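## Task

The tube with the light blue cap starts already in the gripper. Lower it fully into a free well of the rack standing on the shelved bench close to the door. Failure if any tube reaches the floor, if any glass breaks (a drop beyond a few centimetres, which is about a well's depth, or a hard knock), or if the robot tips over or finishes leaning. All other tubes must also finish fully seated in their racks. Open the gripper and back away at the end; a result that holds only because the robot is still gripping it does not count.

## Robot and tools

Robot: a Hello Robot Stretch 4 with a single arm. It has an omni-wheel base, a lift running up a mast, a telescoping arm that reaches straight forward, a three-joint wrist (yaw, pitch, roll) and a two-finger gripper. It stands about 1.6 m tall and the base rim lies within 0.23 m of the base origin. Cameras: head_camera, head_left_camera, head_right_camera and wrist_camera.

Frames: the base frame sits on the floor under the base centre, with x forward, y left and z up. hand_pose is reported in this frame and marks a point between the open fingertips; with all wrist joints at zero its axes line up with the base frame. The printed value may be a little off. The odometry frame is the base frame as it was when the scene began. base_odometry counts wheel turns, so slip shows up as travel. Heading runs from -3.142 to 3.142, positive to the left.

execute_actions(actions, cameras): actions holds zero or one action. An empty list only returns state and images. An action may contain:
- base: exactly one relative command, an offset from where the base last reported itself. translate_m is forward distance in metres (-2 to 2). strafe_m is sideways distance in metres, left positive (-2 to 2). rotate_rad is a turn in place in radians, counter-clockwise positive (-3.2 to 3.2).
- joints: absolute targets keyed by joint name. lift_m 0 to 1.2 m; arm_m 0 to 0.55 m of extension; wrist_yaw_rad -1.134 to 4.276 (0 points forward, positive turns left, 3.14 folds back, and above 3.4 the arm may block it); wrist_pitch_rad -1.117 to 4.259 (0 level, 1.57 pointing down); wrist_roll_rad -1.117 to 4.259 (positive turns clockwise seen from behind); gripper_m -0.038 to 0.141, the fingertip gap in metres, where negative values press the fingers together. Targets outside a range are clipped, and the result reports it. Unknown keys or other bad values cause the whole call to be refused.
- pace: "slow", "default", "fast" or "max". Base speeds for these are 0.1, 0.3, 0.4 and 0.6 m/s, and turn rates are 1, 2, 3 and 4 rad/s; both drop when the lift is raised.
- contact_limits: {"arm_m": 0 to 0.75}, default 0.5. Lower values stop the arm at a lighter touch.
- end_of_arm: "enable_torque" on its own, to re-enable wrist or gripper motors that have faulted.
All motions in an action start together. A joint left out of an action may keep pushing toward its previous target. cameras is a list of names, or "all"/null for every camera, or [] for none. No single action runs longer than 15 s.

wait(seconds 0 to 10) returns state and images without commanding anything new. zoom_image(camera, region [x0,y0,x1,y1] in pixels, at most 504x504) gives a closer look at the latest image. read_manual only returns licence text. finished_scene(scene) ends the scene for good and reports whether it succeeded. If a call in a reply reports a stop, the later calls in that same reply are skipped.

Result lines: base_status and joint_status give "done", "off_target", "contact_stop_at_<key>" (something blocked the part, which may then go slack; a slack lift can sag under load), "limit_stop_at_<name>" (limit_stop_at_tilt means a lean beyond 6 degrees, after which the lift, arm and wheels go slack; limit_stop_at_own_body means a self-collision was blocked), or "torque_fault" (a wrist motor went limp; send enable_torque). on_its_own describes things not commanded in this call, and "held at" there is a target, not a measured position. lidar_m gives 12 sectors of 30 degrees each: the first straight ahead, then counter-clockwise (4th left, 7th behind, 10th right). "-" means nothing seen or nearer than 0.25 m, and glass can go unseen. wrist_depth_mm is a 7x7 grid of median depths in mm (100 to 2000), with clear objects left out. motor_effort is a percentage, with the peak in brackets. A loaded level gripper pushes wrist_pitch effort away from 0. turned_by_wheels and turned_by_imu differing by more than about 0.1 rad suggests slip or a collision. base_tilt is in degrees.

Gripping: command gripper_m below the object's width to squeeze. Neither the gripper_m reading nor "done" proves a grasp; look at gripper effort and the images. Fingertips jammed against a surface come free when the lift is raised. To unfold the wrist, send lift_m 0.4 together with wrist_yaw_rad 0.

Cautions: tubes are glass. Lower them into the wells slowly and release only once they are seated, never from more than a few cm up. Don't strike racks or other tubes, and never let a tube land on the floor. Avoid driving or turning with arm_m above 0.2 while carrying a load, and avoid strong pushes or pulls with a high gripper, since either can tip the robot. Pressing the gripper into things can trigger a torque fault. Finish with the gripper open and the robot moved clear.

Each tool is called after ">>>" as name(argument=value, ...) on one line, values as JSON.

## Session

>>> execute_actions(actions=[])

Scene clock: 0.00 s.
base_odometry: x=+0.000 y=+0.000 heading=+0.000 (m, m, rad; odometry frame)
turned_by_wheels: +0.000 (rad since the last result)
turned_by_imu: +0.000 (rad since the last result)
base_tilt: forward=+0.5 right=-0.1 (deg)
lidar_m: 1.51 1.45 1.57 1.88 1.84 1.54 1.18 1.18 1.33 1.34 1.28 1.40
base_status: not commanded
joint_positions: lift_m=+0.601 arm_m=+0.002 wrist_yaw_rad=+0.017 wrist_pitch_rad=+0.137 wrist_roll_rad=-0.009 gripper_m=-0.038
joint_status: not commanded
motor_effort: lift_m=+20 arm_m=+0 wrist_yaw_rad=+1 wrist_pitch_rad=-4 wrist_roll_rad=+0 gripper_m=-15 wheel_0=+0 wheel_1=+0 wheel_2=+0 (%)
hand_pose: x=+0.4601 y=-0.0826 z=+0.7403 quat_wxyz=(+0.998, -0.005, +0.068, +0.009) (m; base frame)
wrist_depth_mm: 1397 1708 1863 - - - 1921 / 1118 1255 1921 - - - 1863 / 1118 1205 1983 - - - 1921 / 1160 1255 1983 - - - - / 1160 1255 - - - - 1983 / 1182 1281 180 206 179 1708 1808 / 1255 1255 1366 172 1397 1255 1397
pictures: head_camera, head_left_camera, head_right_camera, wrist_camera
Images, in order (width x height): head_camera 420x560, head_left_camera 420x672, head_right_camera 420x672, wrist_camera 616x392.

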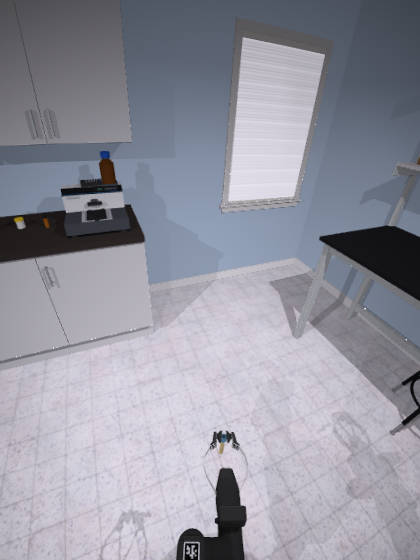

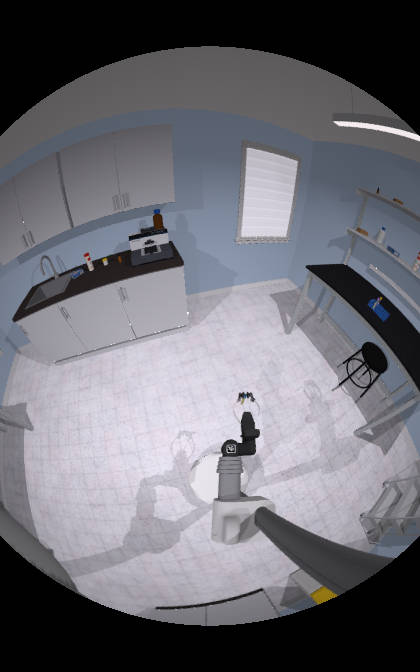

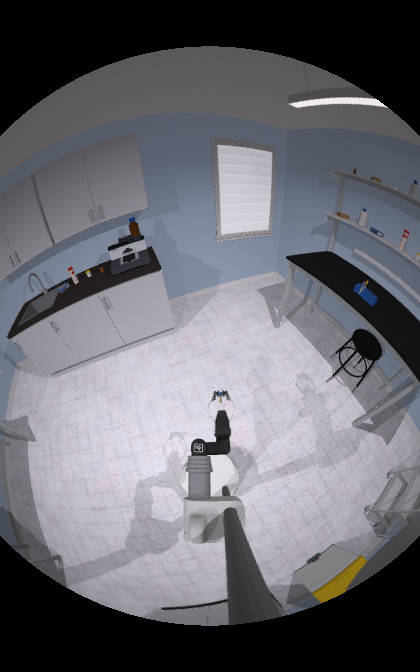

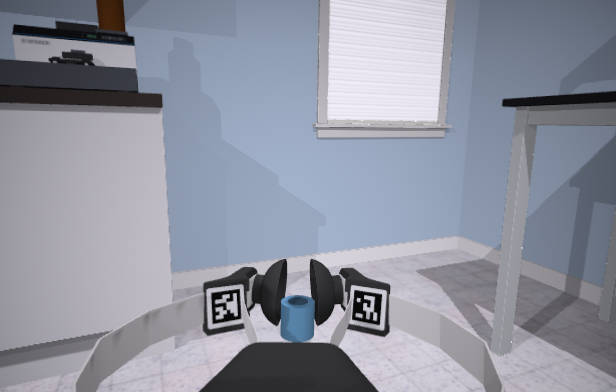

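>>> execute_actions(actions=[{"base":{"rotate_rad":-1.2},"joints":{"lift_m":0.95},"pace":"slow"}])

Scene clock: 7.77 s.
base_odometry: x=+0.000 y=+0.000 heading=-1.200 (m, m, rad; odometry frame)
turned_by_wheels: -1.200 (rad since the last result)
turned_by_imu: -1.198 (rad since the last result)
base_tilt: forward=+0.5 right=-0.1 (deg)
lidar_m: 0.43 1.30 2.18 1.45 1.51 1.93 1.89 1.97 1.21 1.18 1.25 1.59
base_status: done
joint_positions: lift_m=+0.950 arm_m=+0.002 wrist_yaw_rad=+0.017 wrist_pitch_rad=+0.137 wrist_roll_rad=-0.009 gripper_m=-0.038
joint_status: all done
motor_effort: lift_m=+23(22) arm_m=+0(0) wrist_yaw_rad=+0(1) wrist_pitch_rad=-6(7) wrist_roll_rad=+0(0) gripper_m=-18(17) wheel_0=+2(4) wheel_1=+1(5) wheel_2=+1(5) (%)
hand_pose: x=+0.4601 y=-0.0827 z=+1.0886 quat_wxyz=(+0.998, -0.005, +0.068, +0.009) (m; base frame)
wrist_depth_mm: 1808 1808 1863 1808 1808 1808 1863 / 1808 1863 1863 1863 1863 1863 1921 / 1863 1921 1921 1921 1921 1921 1983 / 1366 1308 1397 1464 1983 1983 1983 / 1983 1983 - 1983 - - - / - - 180 206 179 - - / 1983 1756 1863 173 - 1808 1921
pictures: head_camera, head_left_camera, head_right_camera, wrist_camera
camera_calibration (this result's frames):
wrist_camera: T_world_to_cam=[[0.0128329, -0.999637, 0.0236954, -0.117754], [-0.154329, -0.0253935, -0.987693, 1.19806], [0.987936, 0.00901806, -0.154599, -0.0608126], [0, 0, 0, 1]] pos_world=[0.246485, -0.0867404, 1.1767]
Images, in order (width x height): head_camera 420x560, head_left_camera 420x672, head_right_camera 420x672, wrist_camera 616x392.

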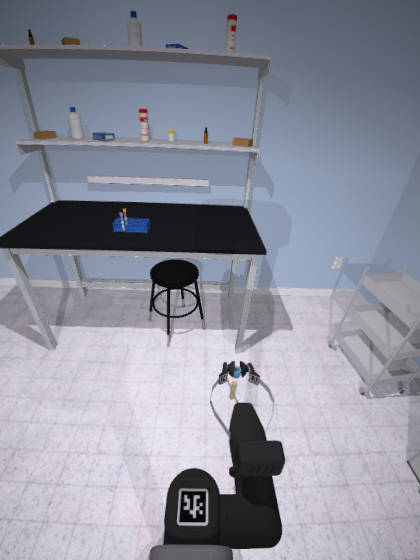

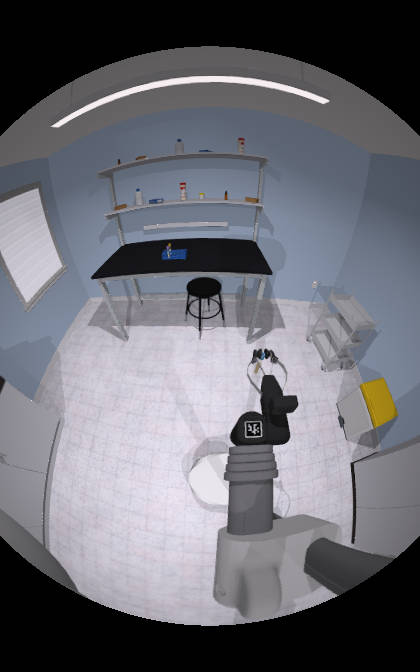

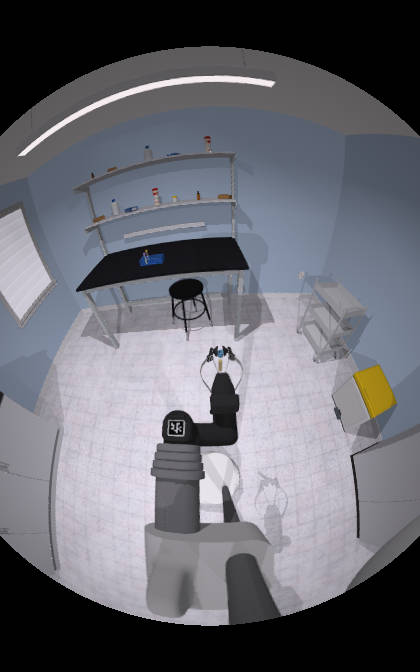

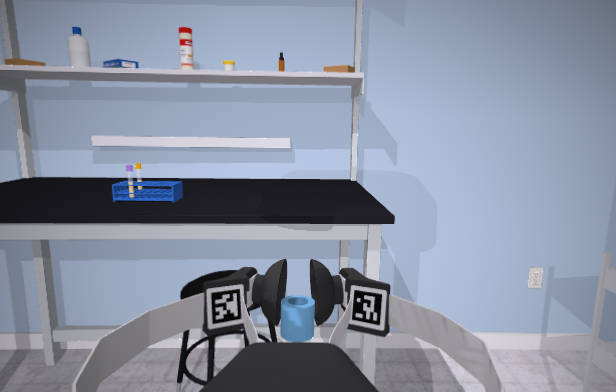

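>>> execute_actions(actions=[{"base":{"rotate_rad":-2.0},"pace":"slow"}], cameras=["head_left_camera","head_right_camera"])

Scene clock: 17.40 s.
base_odometry: x=+0.000 y=+0.000 heading=+3.083 (m, m, rad; odometry frame)
turned_by_wheels: -2.000 (rad since the last result)
turned_by_imu: -1.998 (rad since the last result)
base_tilt: forward=+0.6 right=-0.1 (deg)
lidar_m: 0.42 1.19 1.29 1.32 1.28 1.39 2.18 1.47 1.59 1.92 1.84 1.52
base_status: done
joint_positions: lift_m=+0.950 arm_m=+0.002 wrist_yaw_rad=+0.017 wrist_pitch_rad=+0.137 wrist_roll_rad=-0.009 gripper_m=-0.038
joint_status: not commanded
motor_effort: lift_m=+21(23) arm_m=+0(0) wrist_yaw_rad=+1(0) wrist_pitch_rad=-5(5) wrist_roll_rad=+0(1) gripper_m=-19(17) wheel_0=+0(5) wheel_1=+0(5) wheel_2=-1(4) (%)
hand_pose: x=+0.4601 y=-0.0826 z=+1.0887 quat_wxyz=(+0.998, -0.005, +0.068, +0.009) (m; base frame)
wrist_depth_mm: 1182 904 976 1078 1182 1921 - / 1205 917 1008 1098 1205 1983 - / 1255 946 1025 1118 1255 - - / 1281 960 1060 1182 1308 - - / 1281 991 1078 1182 1336 - - / 1336 991 180 206 179 - - / 1366 1025 1138 173 1863 1808 -
pictures: head_left_camera, head_right_camera
Images, in order (width x height): head_left_camera 420x672, head_right_camera 420x672.

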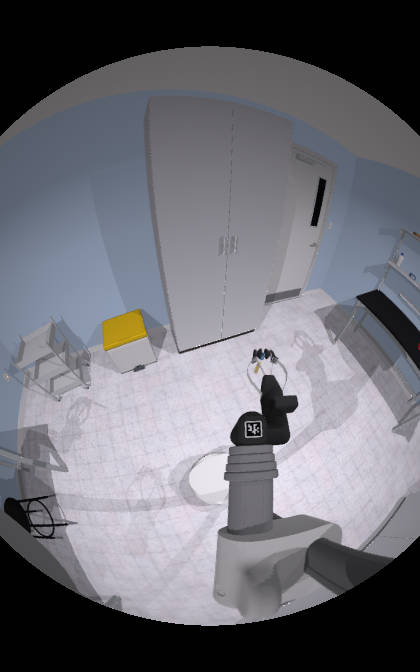

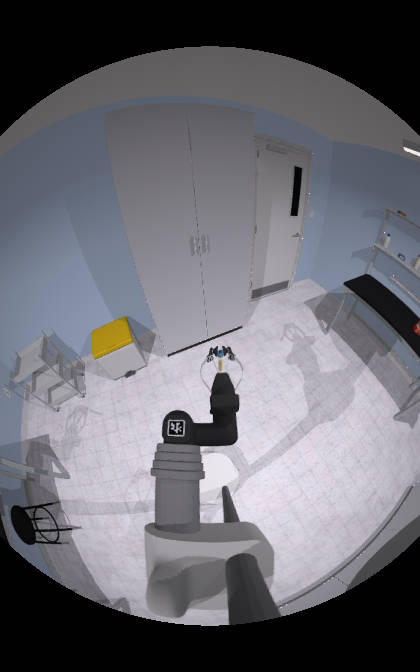

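>>> execute_actions(actions=[{"base":{"rotate_rad":-1.18},"pace":"slow"}])

Scene clock: 28.93 s.
base_odometry: x=+0.000 y=+0.000 heading=+1.904 (m, m, rad; odometry frame)
turned_by_wheels: -1.180 (rad since the last result)
turned_by_imu: -1.178 (rad since the last result)
base_tilt: forward=+0.5 right=-0.1 (deg)
lidar_m: 0.42 1.91 1.22 1.19 1.23 1.57 1.31 1.35 2.22 1.46 1.54 1.95
base_status: done
joint_positions: lift_m=+0.950 arm_m=+0.002 wrist_yaw_rad=+0.017 wrist_pitch_rad=+0.137 wrist_roll_rad=-0.009 gripper_m=-0.038
joint_status: not commanded
motor_effort: lift_m=+21(22) arm_m=+0(0) wrist_yaw_rad=+1(1) wrist_pitch_rad=-7(6) wrist_roll_rad=+0(0) gripper_m=-14(17) wheel_0=+2(4) wheel_1=+1(6) wheel_2=+1(6) (%)
hand_pose: x=+0.4601 y=-0.0826 z=+1.0887 quat_wxyz=(+0.998, -0.005, +0.068, +0.009) (m; base frame)
wrist_depth_mm: - - - - - - - / - - - - - - - / - - - - - - - / - - - - - - - / - - - - - - - / - - 180 206 179 - - / 1983 1808 1921 172 1983 1863 -
pictures: head_camera, head_left_camera, head_right_camera, wrist_camera
camera_calibration (this result's frames):
wrist_camera: T_world_to_cam=[[0.012849, -0.999637, 0.0236997, -0.117764], [-0.154331, -0.0254002, -0.987693, 1.19814], [0.987936, 0.0090333, -0.154601, -0.0608036], [0, 0, 0, 1]] pos_world=[0.246494, -0.086739, 1.17679]
Images, in order (width x height): head_camera 420x560, head_left_camera 420x672, head_right_camera 420x672, wrist_camera 616x392.

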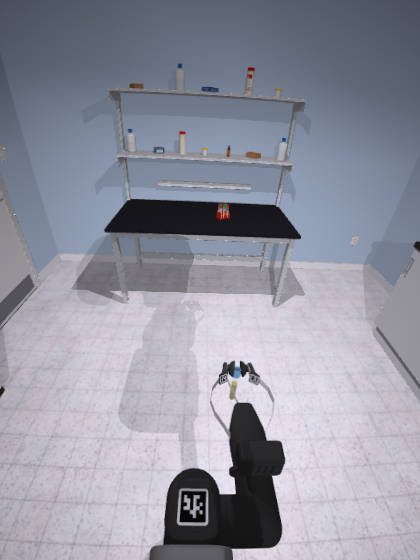

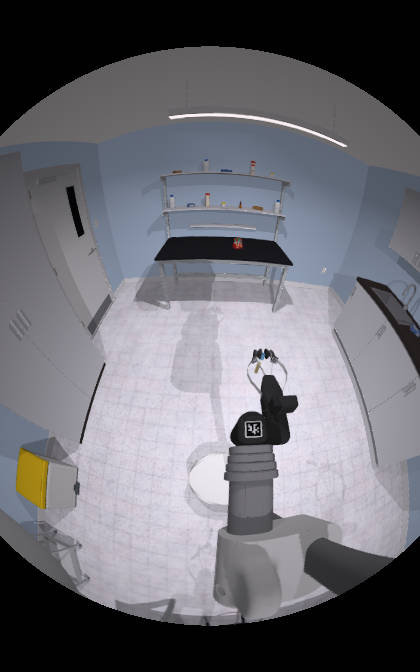

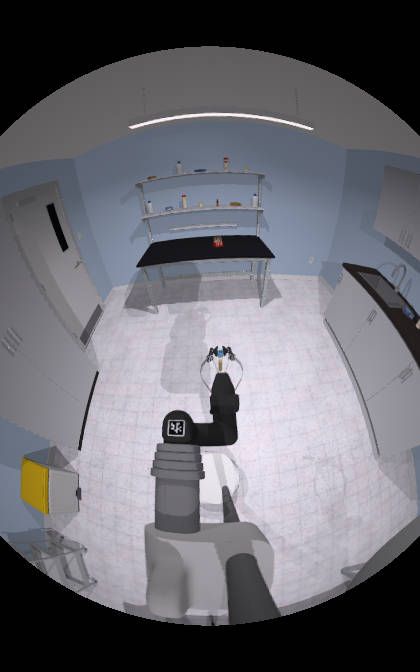

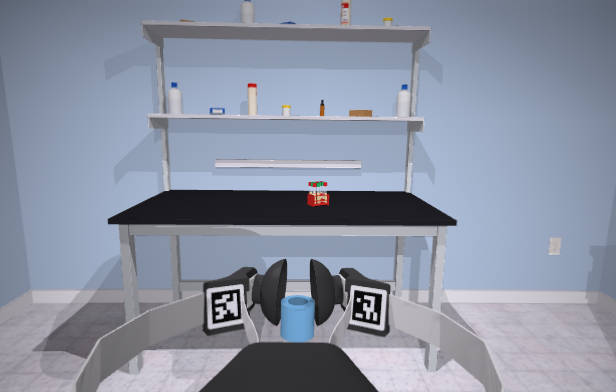

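>>> execute_actions(actions=[{"base":{"translate_m":1.25},"joints":{"lift_m":1.05}}], cameras=["head_camera","wrist_camera"])

>>> zoom_image(camera="head_camera", region=[150, 200, 330, 440])

Scene clock: 39.60 s.
base_odometry: x=-0.409 y=+1.181 heading=+1.904 (m, m, rad; odometry frame)
turned_by_wheels: +0.000 (rad since the last result)
turned_by_imu: +0.000 (rad since the last result)
base_tilt: forward=+0.5 right=-0.1 (deg)
lidar_m: 0.58 0.64 0.87 1.21 1.21 1.88 2.98 2.73 1.52 1.45 0.91 0.62
base_status: done
joint_positions: lift_m=+1.050 arm_m=+0.002 wrist_yaw_rad=+0.017 wrist_pitch_rad=+0.137 wrist_roll_rad=-0.009 gripper_m=-0.038
joint_status: all done
motor_effort: lift_m=+22(22) arm_m=+0(0) wrist_yaw_rad=+1(1) wrist_pitch_rad=-8(6) wrist_roll_rad=+0(0) gripper_m=-18(15) wheel_0=+0(6) wheel_1=+0(4) wheel_2=+0(9) (%)
hand_pose: x=+0.4601 y=-0.0826 z=+1.1887 quat_wxyz=(+0.998, -0.005, +0.068, +0.009) (m; base frame)
wrist_depth_mm: 1098 1118 1118 1118 1138 1138 1138 / 1138 1138 1138 1160 1138 1160 1182 / 1098 1138 1160 1182 1182 1182 1205 / 1205 1205 1229 1205 1229 1229 1255 / 1229 1229 1229 1205 1255 1281 1281 / 1098 1098 180 206 179 1118 1308 / 831 768 842 172 854 778 866
pictures: head_camera, wrist_camera
camera_calibration (this result's frames):
wrist_camera: T_world_to_cam=[[0.0128557, -0.999636, 0.0236998, -0.120135], [-0.154343, -0.0254015, -0.987691, 1.2969], [0.987934, 0.00903952, -0.154613, -0.0453307], [0, 0, 0, 1]] pos_world=[0.246495, -0.0867385, 1.27677]
Images, in order (width x height): head_camera 420x560, wrist_camera 616x392.

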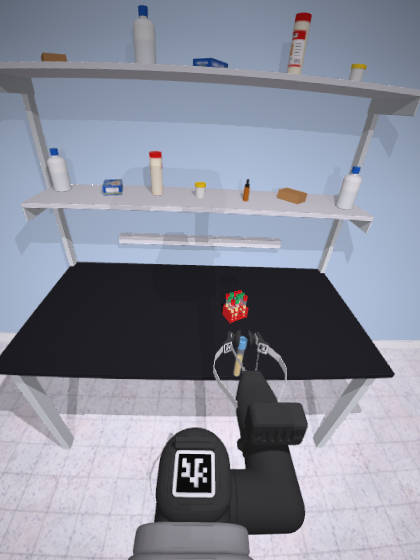

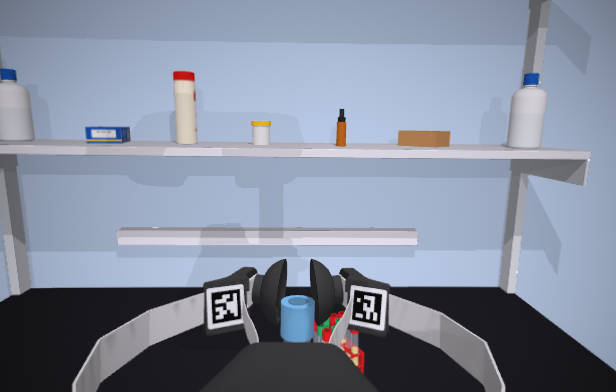

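Region (150, 200, 330, 440) of head_camera's 420x560 image, scaled by 2.100, with more detail than that image has; it fills the left 378 columns of this view, and the rest is white.

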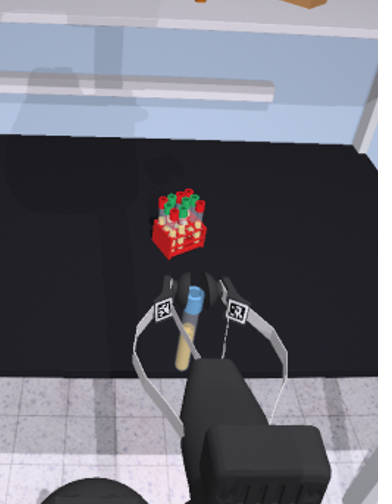

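>>> execute_actions(actions=[{"base":{"translate_m":0.28},"joints":{"wrist_yaw_rad":-0.7},"pace":"slow"}], cameras=["head_camera","head_left_camera","head_right_camera"])

>>> zoom_image(camera="head_camera", region=[190, 290, 310, 410])

Scene clock: 53.17 s.
base_odometry: x=-0.500 y=+1.446 heading=+1.904 (m, m, rad; odometry frame)
turned_by_wheels: +0.000 (rad since the last result)
turned_by_imu: +0.002 (rad since the last result)
base_tilt: forward=+0.6 right=-0.1 (deg)
lidar_m: 0.32 0.35 0.46 1.62 1.32 1.68 3.59 2.14 1.52 1.43 0.52 0.37
base_status: done
joint_positions: lift_m=+1.050 arm_m=+0.002 wrist_yaw_rad=-0.700 wrist_pitch_rad=+0.137 wrist_roll_rad=-0.009 gripper_m=-0.038
joint_status: all done
motor_effort: lift_m=+22(22) arm_m=+0(0) wrist_yaw_rad=-1(8) wrist_pitch_rad=-5(5) wrist_roll_rad=+0(0) gripper_m=-18(17) wheel_0=+3(5) wheel_1=+2(5) wheel_2=-1(6) (%)
hand_pose: x=+0.3353 y=-0.2509 z=+1.1887 quat_wxyz=(+0.937, +0.019, +0.066, -0.342) (m; base frame)
wrist_depth_mm: 788 904 1042 1255 1576 1921 1708 / 798 917 1042 1308 1618 1921 1661 / 691 788 1008 1308 1661 - 1756 / 842 946 1138 1366 1756 - 1756 / 831 960 1138 1397 1808 - 1756 / 842 960 180 206 179 - 1808 / 842 768 842 172 1808 - 1808
pictures: head_camera, head_left_camera, head_right_camera
Images, in order (width x height): head_camera 420x560, head_left_camera 420x672, head_right_camera 420x672.

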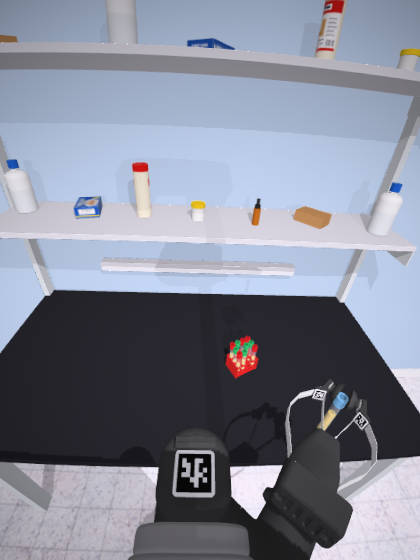

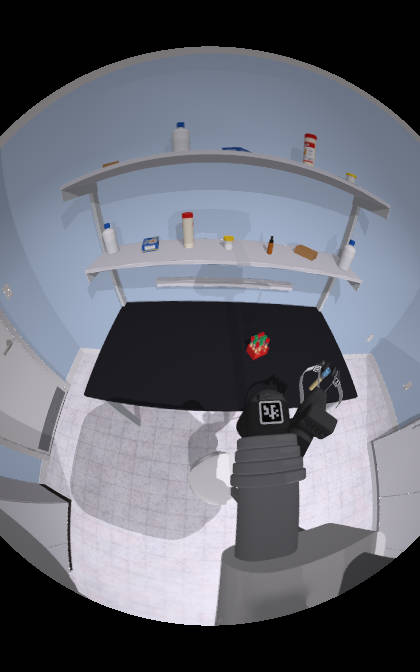

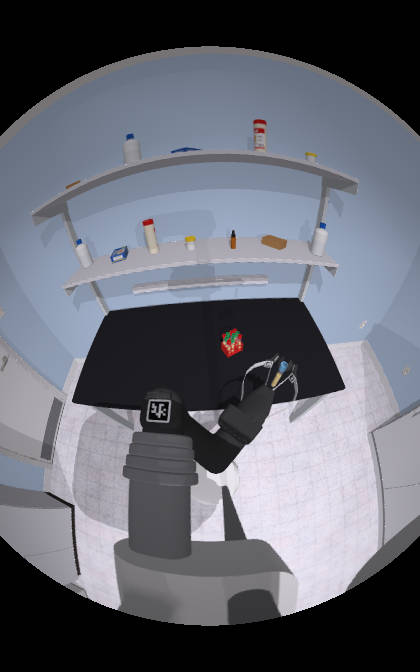

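Region (190, 290, 310, 410) of head_camera's 420x560 image, scaled by 4.200, with more detail than that image has.

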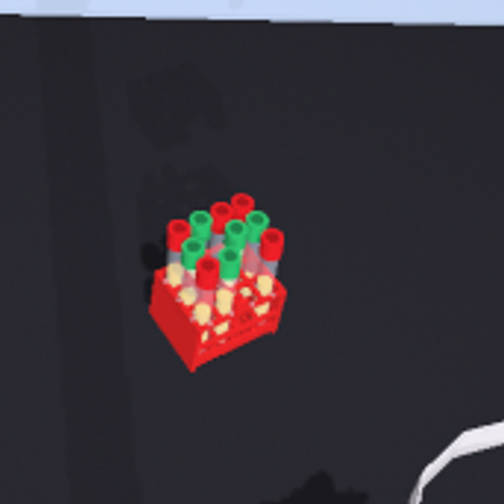

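>>> execute_actions(actions=[{"base":{"strafe_m":-0.25},"joints":{"wrist_yaw_rad":0.6,"arm_m":0.18,"lift_m":0.87},"pace":"slow"}], cameras=["head_camera","wrist_camera"])

>>> zoom_image(camera="head_camera", region=[130, 290, 250, 410])

Scene clock: 134.33 s.
base_odometry: x=-0.264 y=+1.528 heading=+1.904 (m, m, rad; odometry frame)
turned_by_wheels: +0.000 (rad since the last result)
turned_by_imu: +0.003 (rad since the last result)
base_tilt: forward=+0.5 right=-0.1 (deg)
lidar_m: 0.33 0.37 0.46 1.86 1.55 2.26 3.60 1.75 1.26 1.19 0.48 0.36
base_status: done
joint_positions: lift_m=+0.870 arm_m=+0.179 wrist_yaw_rad=+0.600 wrist_pitch_rad=+0.137 wrist_roll_rad=-0.009 gripper_m=-0.038
joint_status: all done
motor_effort: lift_m=+17(20) arm_m=+6(5) wrist_yaw_rad=+2(2) wrist_pitch_rad=-6(6) wrist_roll_rad=+0(0) gripper_m=-16(17) wheel_0=+1(5) wheel_1=-2(4) wheel_2=+0(1) (%)
hand_pose: x=+0.6350 y=+0.0892 z=+1.0091 quat_wxyz=(+0.953, -0.025, +0.064, +0.295) (m; base frame)
wrist_depth_mm: 1255 878 517 452 449 445 449 / 904 1008 878 778 691 621 559 / 1397 1098 946 809 707 627 569 / 1499 1138 931 798 699 627 574 / 1366 1008 946 831 732 634 554 / 699 699 180 207 179 654 603 / 539 492 535 172 539 496 549
pictures: head_camera, wrist_camera
camera_calibration (this result's frames):
wrist_camera: T_world_to_cam=[[0.561146, -0.827377, 0.0236992, -0.309907], [-0.114881, -0.106206, -0.987685, 1.133], [0.819706, 0.551513, -0.154647, -0.188946], [0, 0, 0, 1]] pos_world=[0.458943, -0.0318728, 1.09717]
Images, in order (width x height): head_camera 420x560, wrist_camera 616x392.

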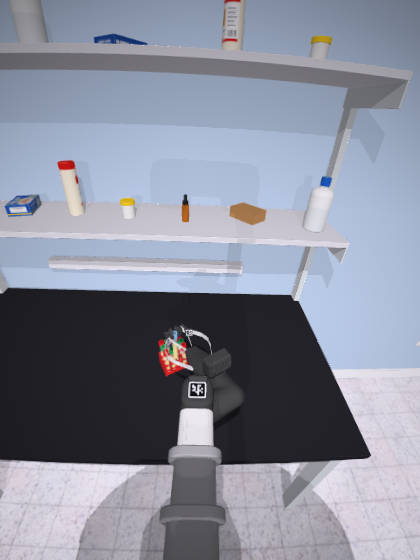

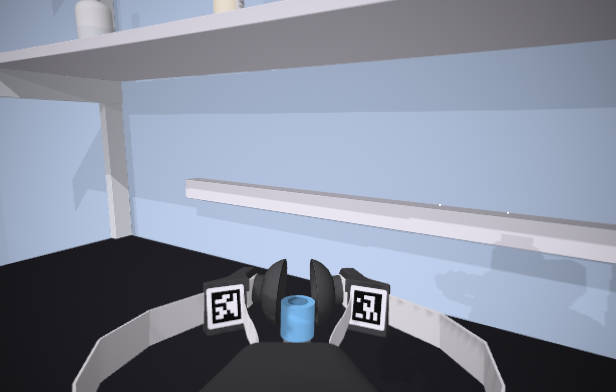

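Region (130, 290, 250, 410) of head_camera's 420x560 image, scaled by 4.200, with more detail than that image has.

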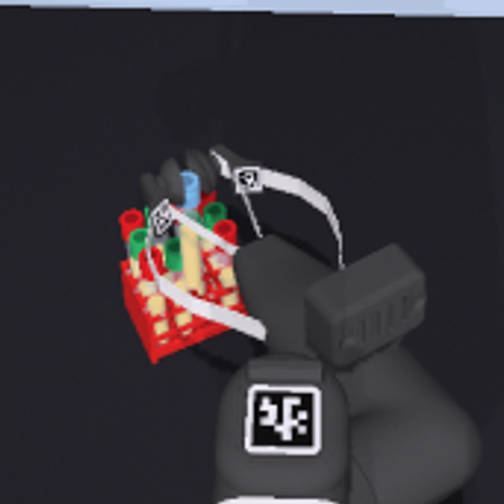

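>>> execute_actions(actions=[{"joints":{"arm_m":0.13},"pace":"slow"}], cameras=[])

>>> execute_actions(actions=[{"joints":{"lift_m":0.75},"pace":"slow"}], cameras=["head_camera","wrist_camera","head_left_camera"])

>>> zoom_image(camera="head_camera", region=[130, 310, 250, 430])

Scene clock: 156.73 s.
base_odometry: x=-0.264 y=+1.528 heading=+1.904 (m, m, rad; odometry frame)
turned_by_wheels: +0.000 (rad since the last result)
turned_by_imu: +0.001 (rad since the last result)
base_tilt: forward=+0.5 right=-0.1 (deg)
lidar_m: 0.32 0.35 0.48 1.86 1.54 2.23 3.59 1.76 1.26 1.19 0.49 0.37
base_status: not commanded
joint_positions: lift_m=+0.870 arm_m=+0.131 wrist_yaw_rad=+0.600 wrist_pitch_rad=+0.137 wrist_roll_rad=-0.009 gripper_m=-0.038
joint_status: all done
motor_effort: lift_m=+17(17) arm_m=-7(7) wrist_yaw_rad=+1(2) wrist_pitch_rad=-7(7) wrist_roll_rad=+0(0) gripper_m=-19(16) wheel_0=+1(1) wheel_1=-2(2) wheel_2=+0(0) (%)
hand_pose: x=+0.5873 y=+0.0892 z=+1.0091 quat_wxyz=(+0.953, -0.025, +0.064, +0.295) (m; base frame)
wrist_depth_mm: 1397 946 597 508 445 445 449 / 917 1042 931 831 732 661 603 / 1499 1160 1025 866 759 668 609 / 1618 1205 1008 866 741 668 615 / 1499 1008 1008 891 788 691 615 / 699 699 180 206 179 683 640 / 535 492 535 172 517 500 549
pictures: none
No camera images: the call's "cameras" was empty. Leave "cameras" out to get every camera's image.

Scene clock: 158.57 s.
base_odometry: x=-0.264 y=+1.528 heading=+1.904 (m, m, rad; odometry frame)
turned_by_wheels: +0.000 (rad since the last result)
turned_by_imu: +0.001 (rad since the last result)
base_tilt: forward=+0.6 right=-0.1 (deg)
lidar_m: 0.35 0.35 0.47 1.86 1.56 2.27 3.55 1.77 1.23 1.19 0.54 0.35
base_status: not commanded
joint_positions: lift_m=+0.750 arm_m=+0.131 wrist_yaw_rad=+0.600 wrist_pitch_rad=+0.136 wrist_roll_rad=-0.009 gripper_m=-0.038
joint_status: all done
motor_effort: lift_m=+17(17) arm_m=-7(7) wrist_yaw_rad=+2(2) wrist_pitch_rad=-5(7) wrist_roll_rad=+0(0) gripper_m=-17(17) wheel_0=+1(1) wheel_1=-2(1) wheel_2=+0(0) (%)
hand_pose: x=+0.5873 y=+0.0892 z=+0.8892 quat_wxyz=(+0.953, -0.024, +0.064, +0.295) (m; base frame)
wrist_depth_mm: 878 960 904 809 723 647 591 / 1464 1118 976 842 741 661 597 / 1537 1160 991 831 732 640 580 / 1537 1138 991 878 768 683 621 / 634 640 647 332 336 654 615 / 442 439 180 206 179 452 455 / 340 310 340 173 309 315 347
pictures: head_camera, head_left_camera, wrist_camera
camera_calibration (this result's frames):
wrist_camera: T_world_to_cam=[[0.56114, -0.827382, 0.023697, -0.280314], [-0.11448, -0.105932, -0.987762, 1.00899], [0.819766, 0.551559, -0.154161, -0.168897], [0, 0, 0, 1]] pos_world=[0.41126, -0.031886, 0.977243]
Images, in order (width x height): head_camera 420x560, head_left_camera 420x672, wrist_camera 616x392.

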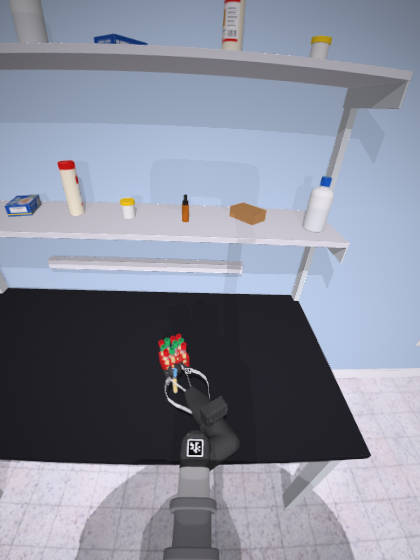

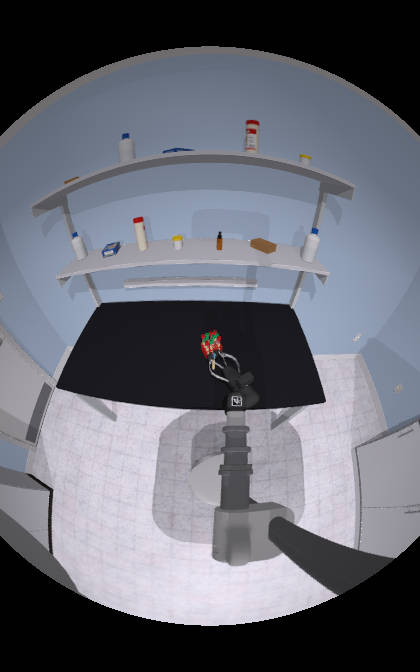

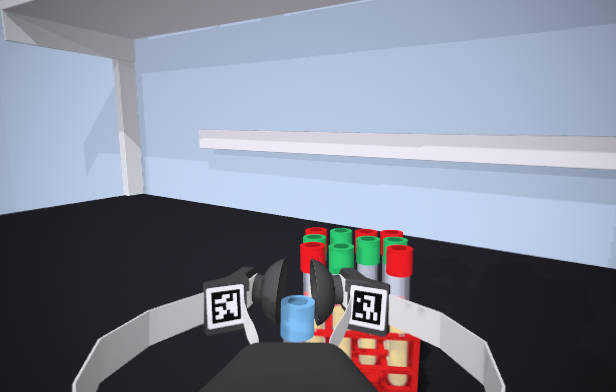

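Region (130, 310, 250, 430) of head_camera's 420x560 image, scaled by 4.200, with more detail than that image has.

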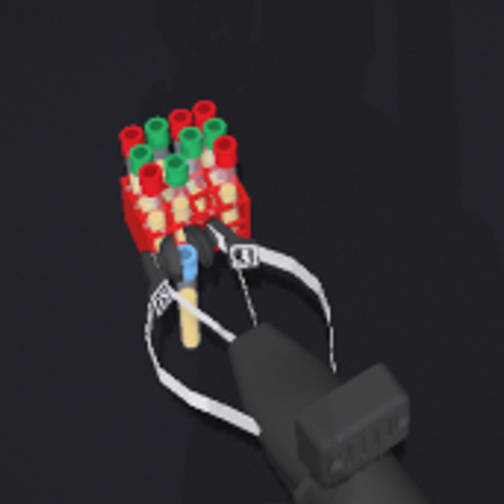

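>>> zoom_image(camera="wrist_camera", region=[260, 210, 440, 392])

Region (260, 210, 440, 392) of wrist_camera's 616x392 image, scaled by 2.769; it fills the left 498 columns of this view, and the rest is white.

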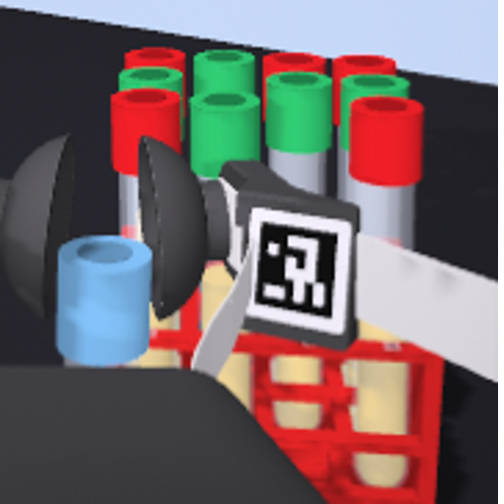

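>>> execute_actions(actions=[{"joints":{"lift_m":0.875},"pace":"slow"}], cameras=[])

>>> execute_actions(actions=[{"joints":{"arm_m":0.214},"pace":"slow"}], cameras=["head_camera","head_left_camera"])

>>> zoom_image(camera="head_camera", region=[140, 300, 220, 380])

>>> zoom_image(camera="head_left_camera", region=[180, 300, 250, 370])

Scene clock: 195.40 s.
base_odometry: x=-0.264 y=+1.528 heading=+1.904 (m, m, rad; odometry frame)
turned_by_wheels: +0.000 (rad since the last result)
turned_by_imu: +0.001 (rad since the last result)
base_tilt: forward=+0.6 right=-0.1 (deg)
lidar_m: 0.34 0.36 0.51 1.88 1.54 2.25 3.59 1.78 1.26 1.20 0.52 0.37
base_status: not commanded
joint_positions: lift_m=+0.875 arm_m=+0.131 wrist_yaw_rad=+0.600 wrist_pitch_rad=+0.137 wrist_roll_rad=-0.009 gripper_m=-0.038
joint_status: all done
motor_effort: lift_m=+23(23) arm_m=-7(7) wrist_yaw_rad=+2(2) wrist_pitch_rad=-6(6) wrist_roll_rad=+0(0) gripper_m=-20(18) wheel_0=+1(1) wheel_1=-2(2) wheel_2=+0(0) (%)
hand_pose: x=+0.5873 y=+0.0892 z=+1.0136 quat_wxyz=(+0.953, -0.025, +0.064, +0.295) (m; base frame)
wrist_depth_mm: 1397 1042 683 492 430 427 430 / 917 1042 946 831 732 654 603 / 1499 1160 1008 866 759 676 609 / 1576 1205 1025 866 741 668 609 / 1537 1025 1008 878 778 691 615 / 715 707 180 206 179 691 640 / 544 500 544 172 549 504 559
pictures: none
No camera images: the call's "cameras" was empty. Leave "cameras" out to get every camera's image.

Scene clock: 197.53 s.
base_odometry: x=-0.264 y=+1.528 heading=+1.904 (m, m, rad; odometry frame)
turned_by_wheels: +0.000 (rad since the last result)
turned_by_imu: +0.001 (rad since the last result)
base_tilt: forward=+0.6 right=-0.1 (deg)
lidar_m: 0.34 0.35 0.51 1.86 1.55 2.22 3.58 1.73 1.24 1.21 0.55 0.36
base_status: not commanded
joint_positions: lift_m=+0.875 arm_m=+0.213 wrist_yaw_rad=+0.600 wrist_pitch_rad=+0.137 wrist_roll_rad=-0.009 gripper_m=-0.038
joint_status: all done
motor_effort: lift_m=+22(23) arm_m=+7(6) wrist_yaw_rad=+1(1) wrist_pitch_rad=-6(4) wrist_roll_rad=+0(0) gripper_m=-14(18) wheel_0=+1(1) wheel_1=-2(2) wheel_2=+0(0) (%)
hand_pose: x=+0.6690 y=+0.0892 z=+1.0136 quat_wxyz=(+0.953, -0.025, +0.064, +0.295) (m; base frame)
wrist_depth_mm: 1182 580 449 433 430 430 433 / 878 991 831 741 654 585 530 / 1336 1060 891 759 661 597 539 / 1397 1098 878 750 668 597 549 / 1336 1025 931 788 683 597 525 / 715 715 180 207 179 627 569 / 539 496 544 172 549 504 554
pictures: head_camera, head_left_camera
Images, in order (width x height): head_camera 420x560, head_left_camera 420x672.

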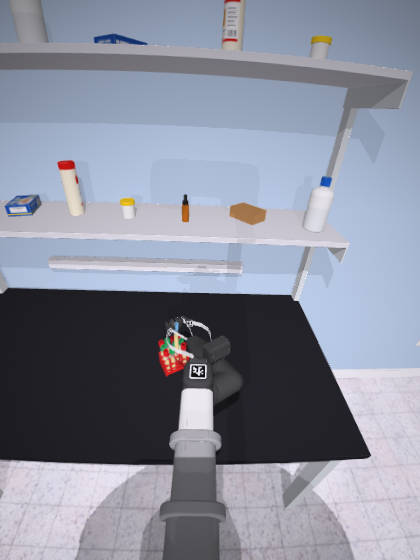

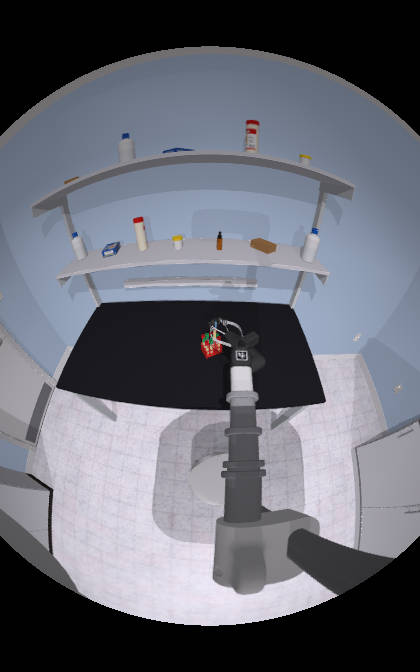

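Region (140, 300, 220, 380) of head_camera's 420x560 image, scaled by 6.300, with more detail than that image has.

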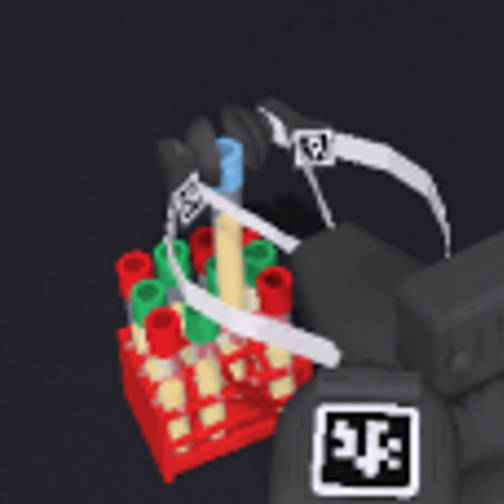

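Region (180, 300, 250, 370) of head_left_camera's 420x672 image, scaled by 7.200, with more detail than that image has.

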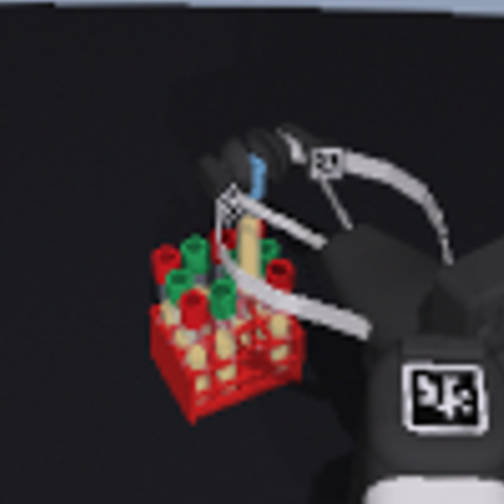

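>>> execute_actions(actions=[{"joints":{"lift_m":0.825},"pace":"slow"}], cameras=["head_camera","head_left_camera","wrist_camera"])

>>> zoom_image(camera="head_camera", region=[140, 300, 220, 380])

>>> zoom_image(camera="head_left_camera", region=[180, 300, 250, 370])

Scene clock: 204.77 s.
base_odometry: x=-0.264 y=+1.528 heading=+1.904 (m, m, rad; odometry frame)
turned_by_wheels: +0.000 (rad since the last result)
turned_by_imu: +0.001 (rad since the last result)
base_tilt: forward=+0.5 right=-0.1 (deg)
lidar_m: 0.31 0.34 0.47 1.85 1.56 2.25 3.57 1.77 1.26 1.19 0.52 0.35
base_status: not commanded
joint_positions: lift_m=+0.825 arm_m=+0.213 wrist_yaw_rad=+0.600 wrist_pitch_rad=+0.137 wrist_roll_rad=-0.009 gripper_m=-0.038
joint_status: all done
motor_effort: lift_m=+17(22) arm_m=+6(7) wrist_yaw_rad=+2(1) wrist_pitch_rad=-7(5) wrist_roll_rad=+0(0) gripper_m=-19(17) wheel_0=+1(1) wheel_1=-2(2) wheel_2=+0(0) (%)
hand_pose: x=+0.6690 y=+0.0892 z=+0.9641 quat_wxyz=(+0.953, -0.025, +0.064, +0.295) (m; base frame)
wrist_depth_mm: 676 647 640 634 621 569 521 / 1205 1025 878 750 654 585 530 / 1336 1060 891 768 668 591 539 / 1397 1078 878 750 654 574 517 / 866 866 866 778 691 615 559 / 603 597 180 206 179 603 569 / 466 421 462 172 466 427 473
pictures: head_camera, head_left_camera, wrist_camera
camera_calibration (this result's frames):
wrist_camera: T_world_to_cam=[[0.561147, -0.827377, 0.0236987, -0.32792], [-0.114789, -0.106144, -0.987703, 1.09243], [0.819718, 0.551526, -0.154536, -0.223893], [0, 0, 0, 1]] pos_world=[0.49294, -0.0318755, 1.05217]
Images, in order (width x height): head_camera 420x560, head_left_camera 420x672, wrist_camera 616x392.

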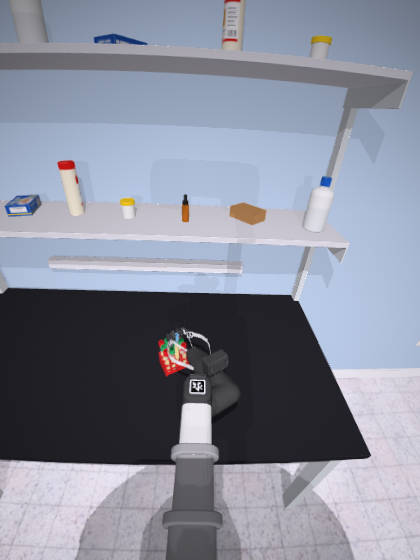

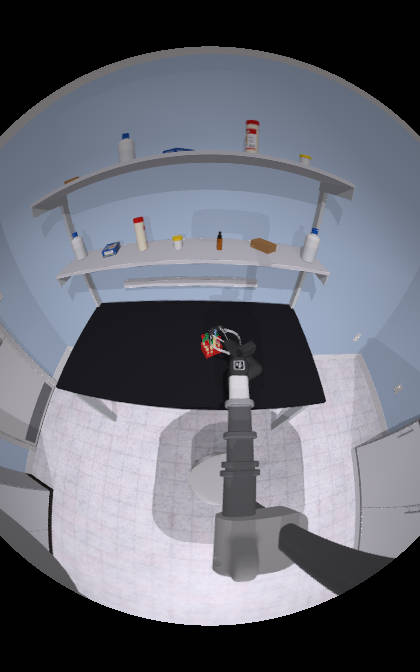

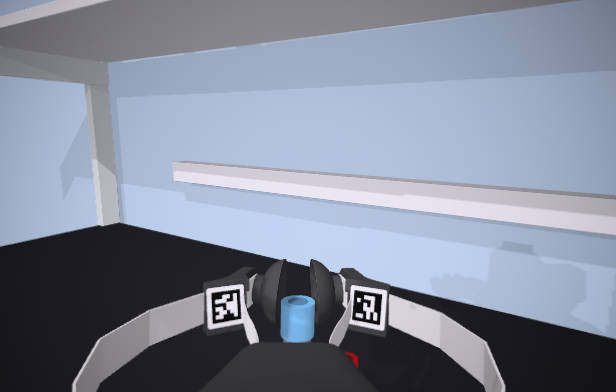

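Region (140, 300, 220, 380) of head_camera's 420x560 image, scaled by 6.300, with more detail than that image has.

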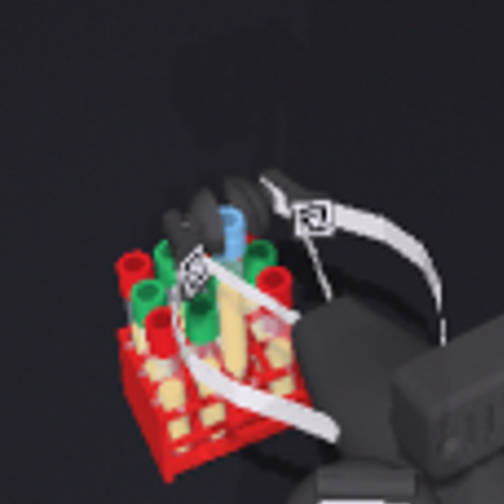

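Region (180, 300, 250, 370) of head_left_camera's 420x672 image, scaled by 7.200, with more detail than that image has.

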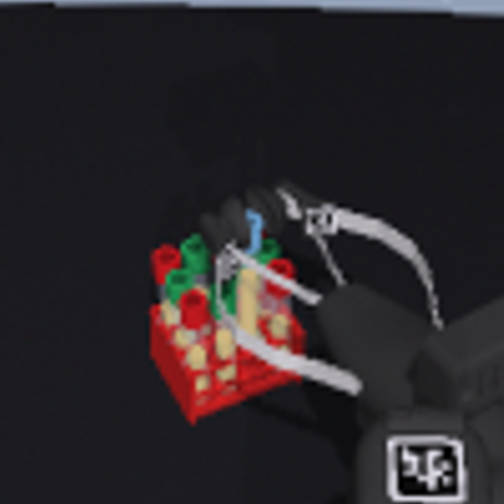

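>>> execute_actions(actions=[{"joints":{"lift_m":0.812},"pace":"slow"}], cameras=["head_camera","head_left_camera","wrist_camera"])

>>> zoom_image(camera="head_camera", region=[150, 320, 210, 380])

>>> zoom_image(camera="head_left_camera", region=[190, 320, 240, 370])

Scene clock: 244.10 s.
base_odometry: x=-0.264 y=+1.528 heading=+1.904 (m, m, rad; odometry frame)
turned_by_wheels: +0.000 (rad since the last result)
turned_by_imu: +0.001 (rad since the last result)
base_tilt: forward=+0.5 right=-0.1 (deg)
lidar_m: 0.34 0.35 0.50 1.85 1.56 2.27 3.58 1.78 1.26 1.20 0.52 0.36
base_status: not commanded
joint_positions: lift_m=+0.812 arm_m=+0.213 wrist_yaw_rad=+0.600 wrist_pitch_rad=+0.137 wrist_roll_rad=-0.009 gripper_m=-0.038
joint_status: all done
motor_effort: lift_m=+17(19) arm_m=+7(7) wrist_yaw_rad=+1(2) wrist_pitch_rad=-6(6) wrist_roll_rad=+0(0) gripper_m=-18(19) wheel_0=+1(1) wheel_1=-1(2) wheel_2=+0(0) (%)
hand_pose: x=+0.6690 y=+0.0892 z=+0.9511 quat_wxyz=(+0.953, -0.025, +0.064, +0.295) (m; base frame)
wrist_depth_mm: 723 707 699 683 621 569 521 / 1229 1025 866 750 654 585 530 / 1336 1060 878 768 668 591 539 / 1397 1098 917 759 647 574 508 / 831 831 820 768 699 621 559 / 574 574 180 206 179 585 554 / 442 402 442 172 442 407 449
pictures: head_camera, head_left_camera, wrist_camera
camera_calibration (this result's frames):
wrist_camera: T_world_to_cam=[[0.561147, -0.827377, 0.0236986, -0.327612], [-0.11479, -0.106144, -0.987703, 1.07961], [0.819718, 0.551526, -0.154537, -0.225899], [0, 0, 0, 1]] pos_world=[0.49294, -0.0318755, 1.03919]
Images, in order (width x height): head_camera 420x560, head_left_camera 420x672, wrist_camera 616x392.

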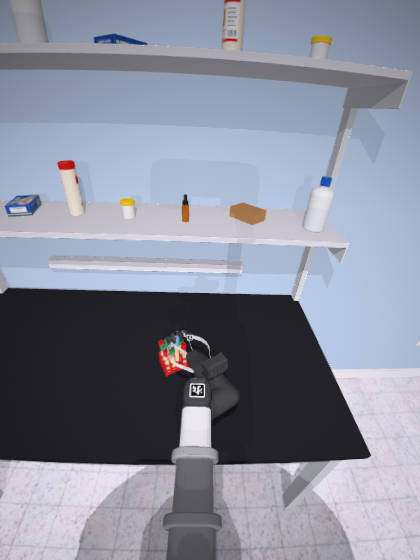

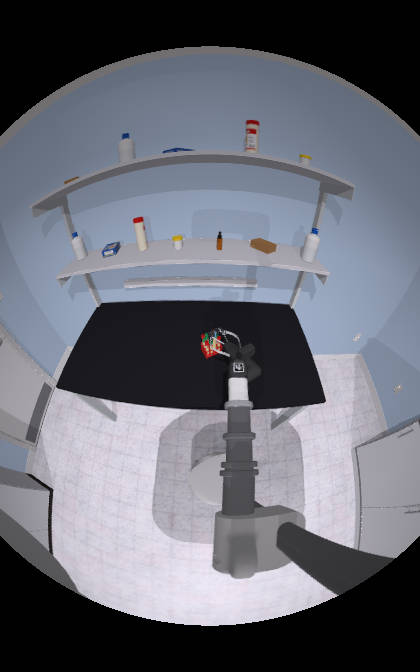

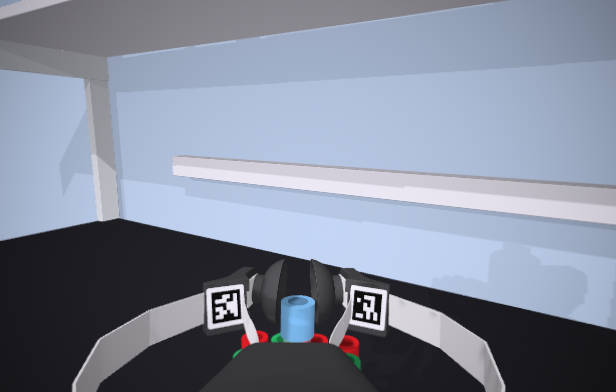

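Region (150, 320, 210, 380) of head_camera's 420x560 image, scaled by 8.400, with more detail than that image has.

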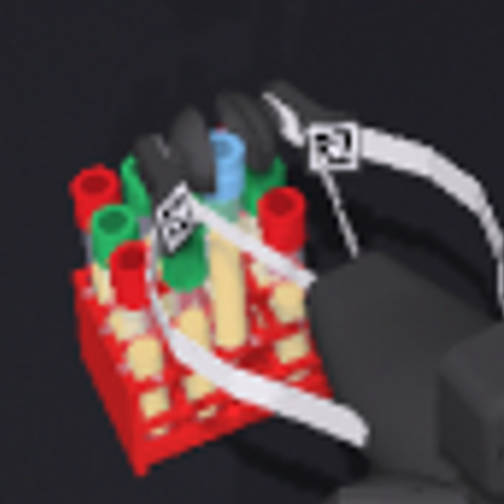

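Region (190, 320, 240, 370) of head_left_camera's 420x672 image, scaled by 10.080, with more detail than that image has.

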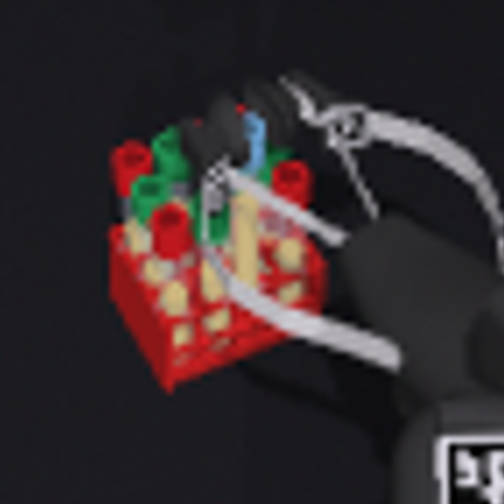

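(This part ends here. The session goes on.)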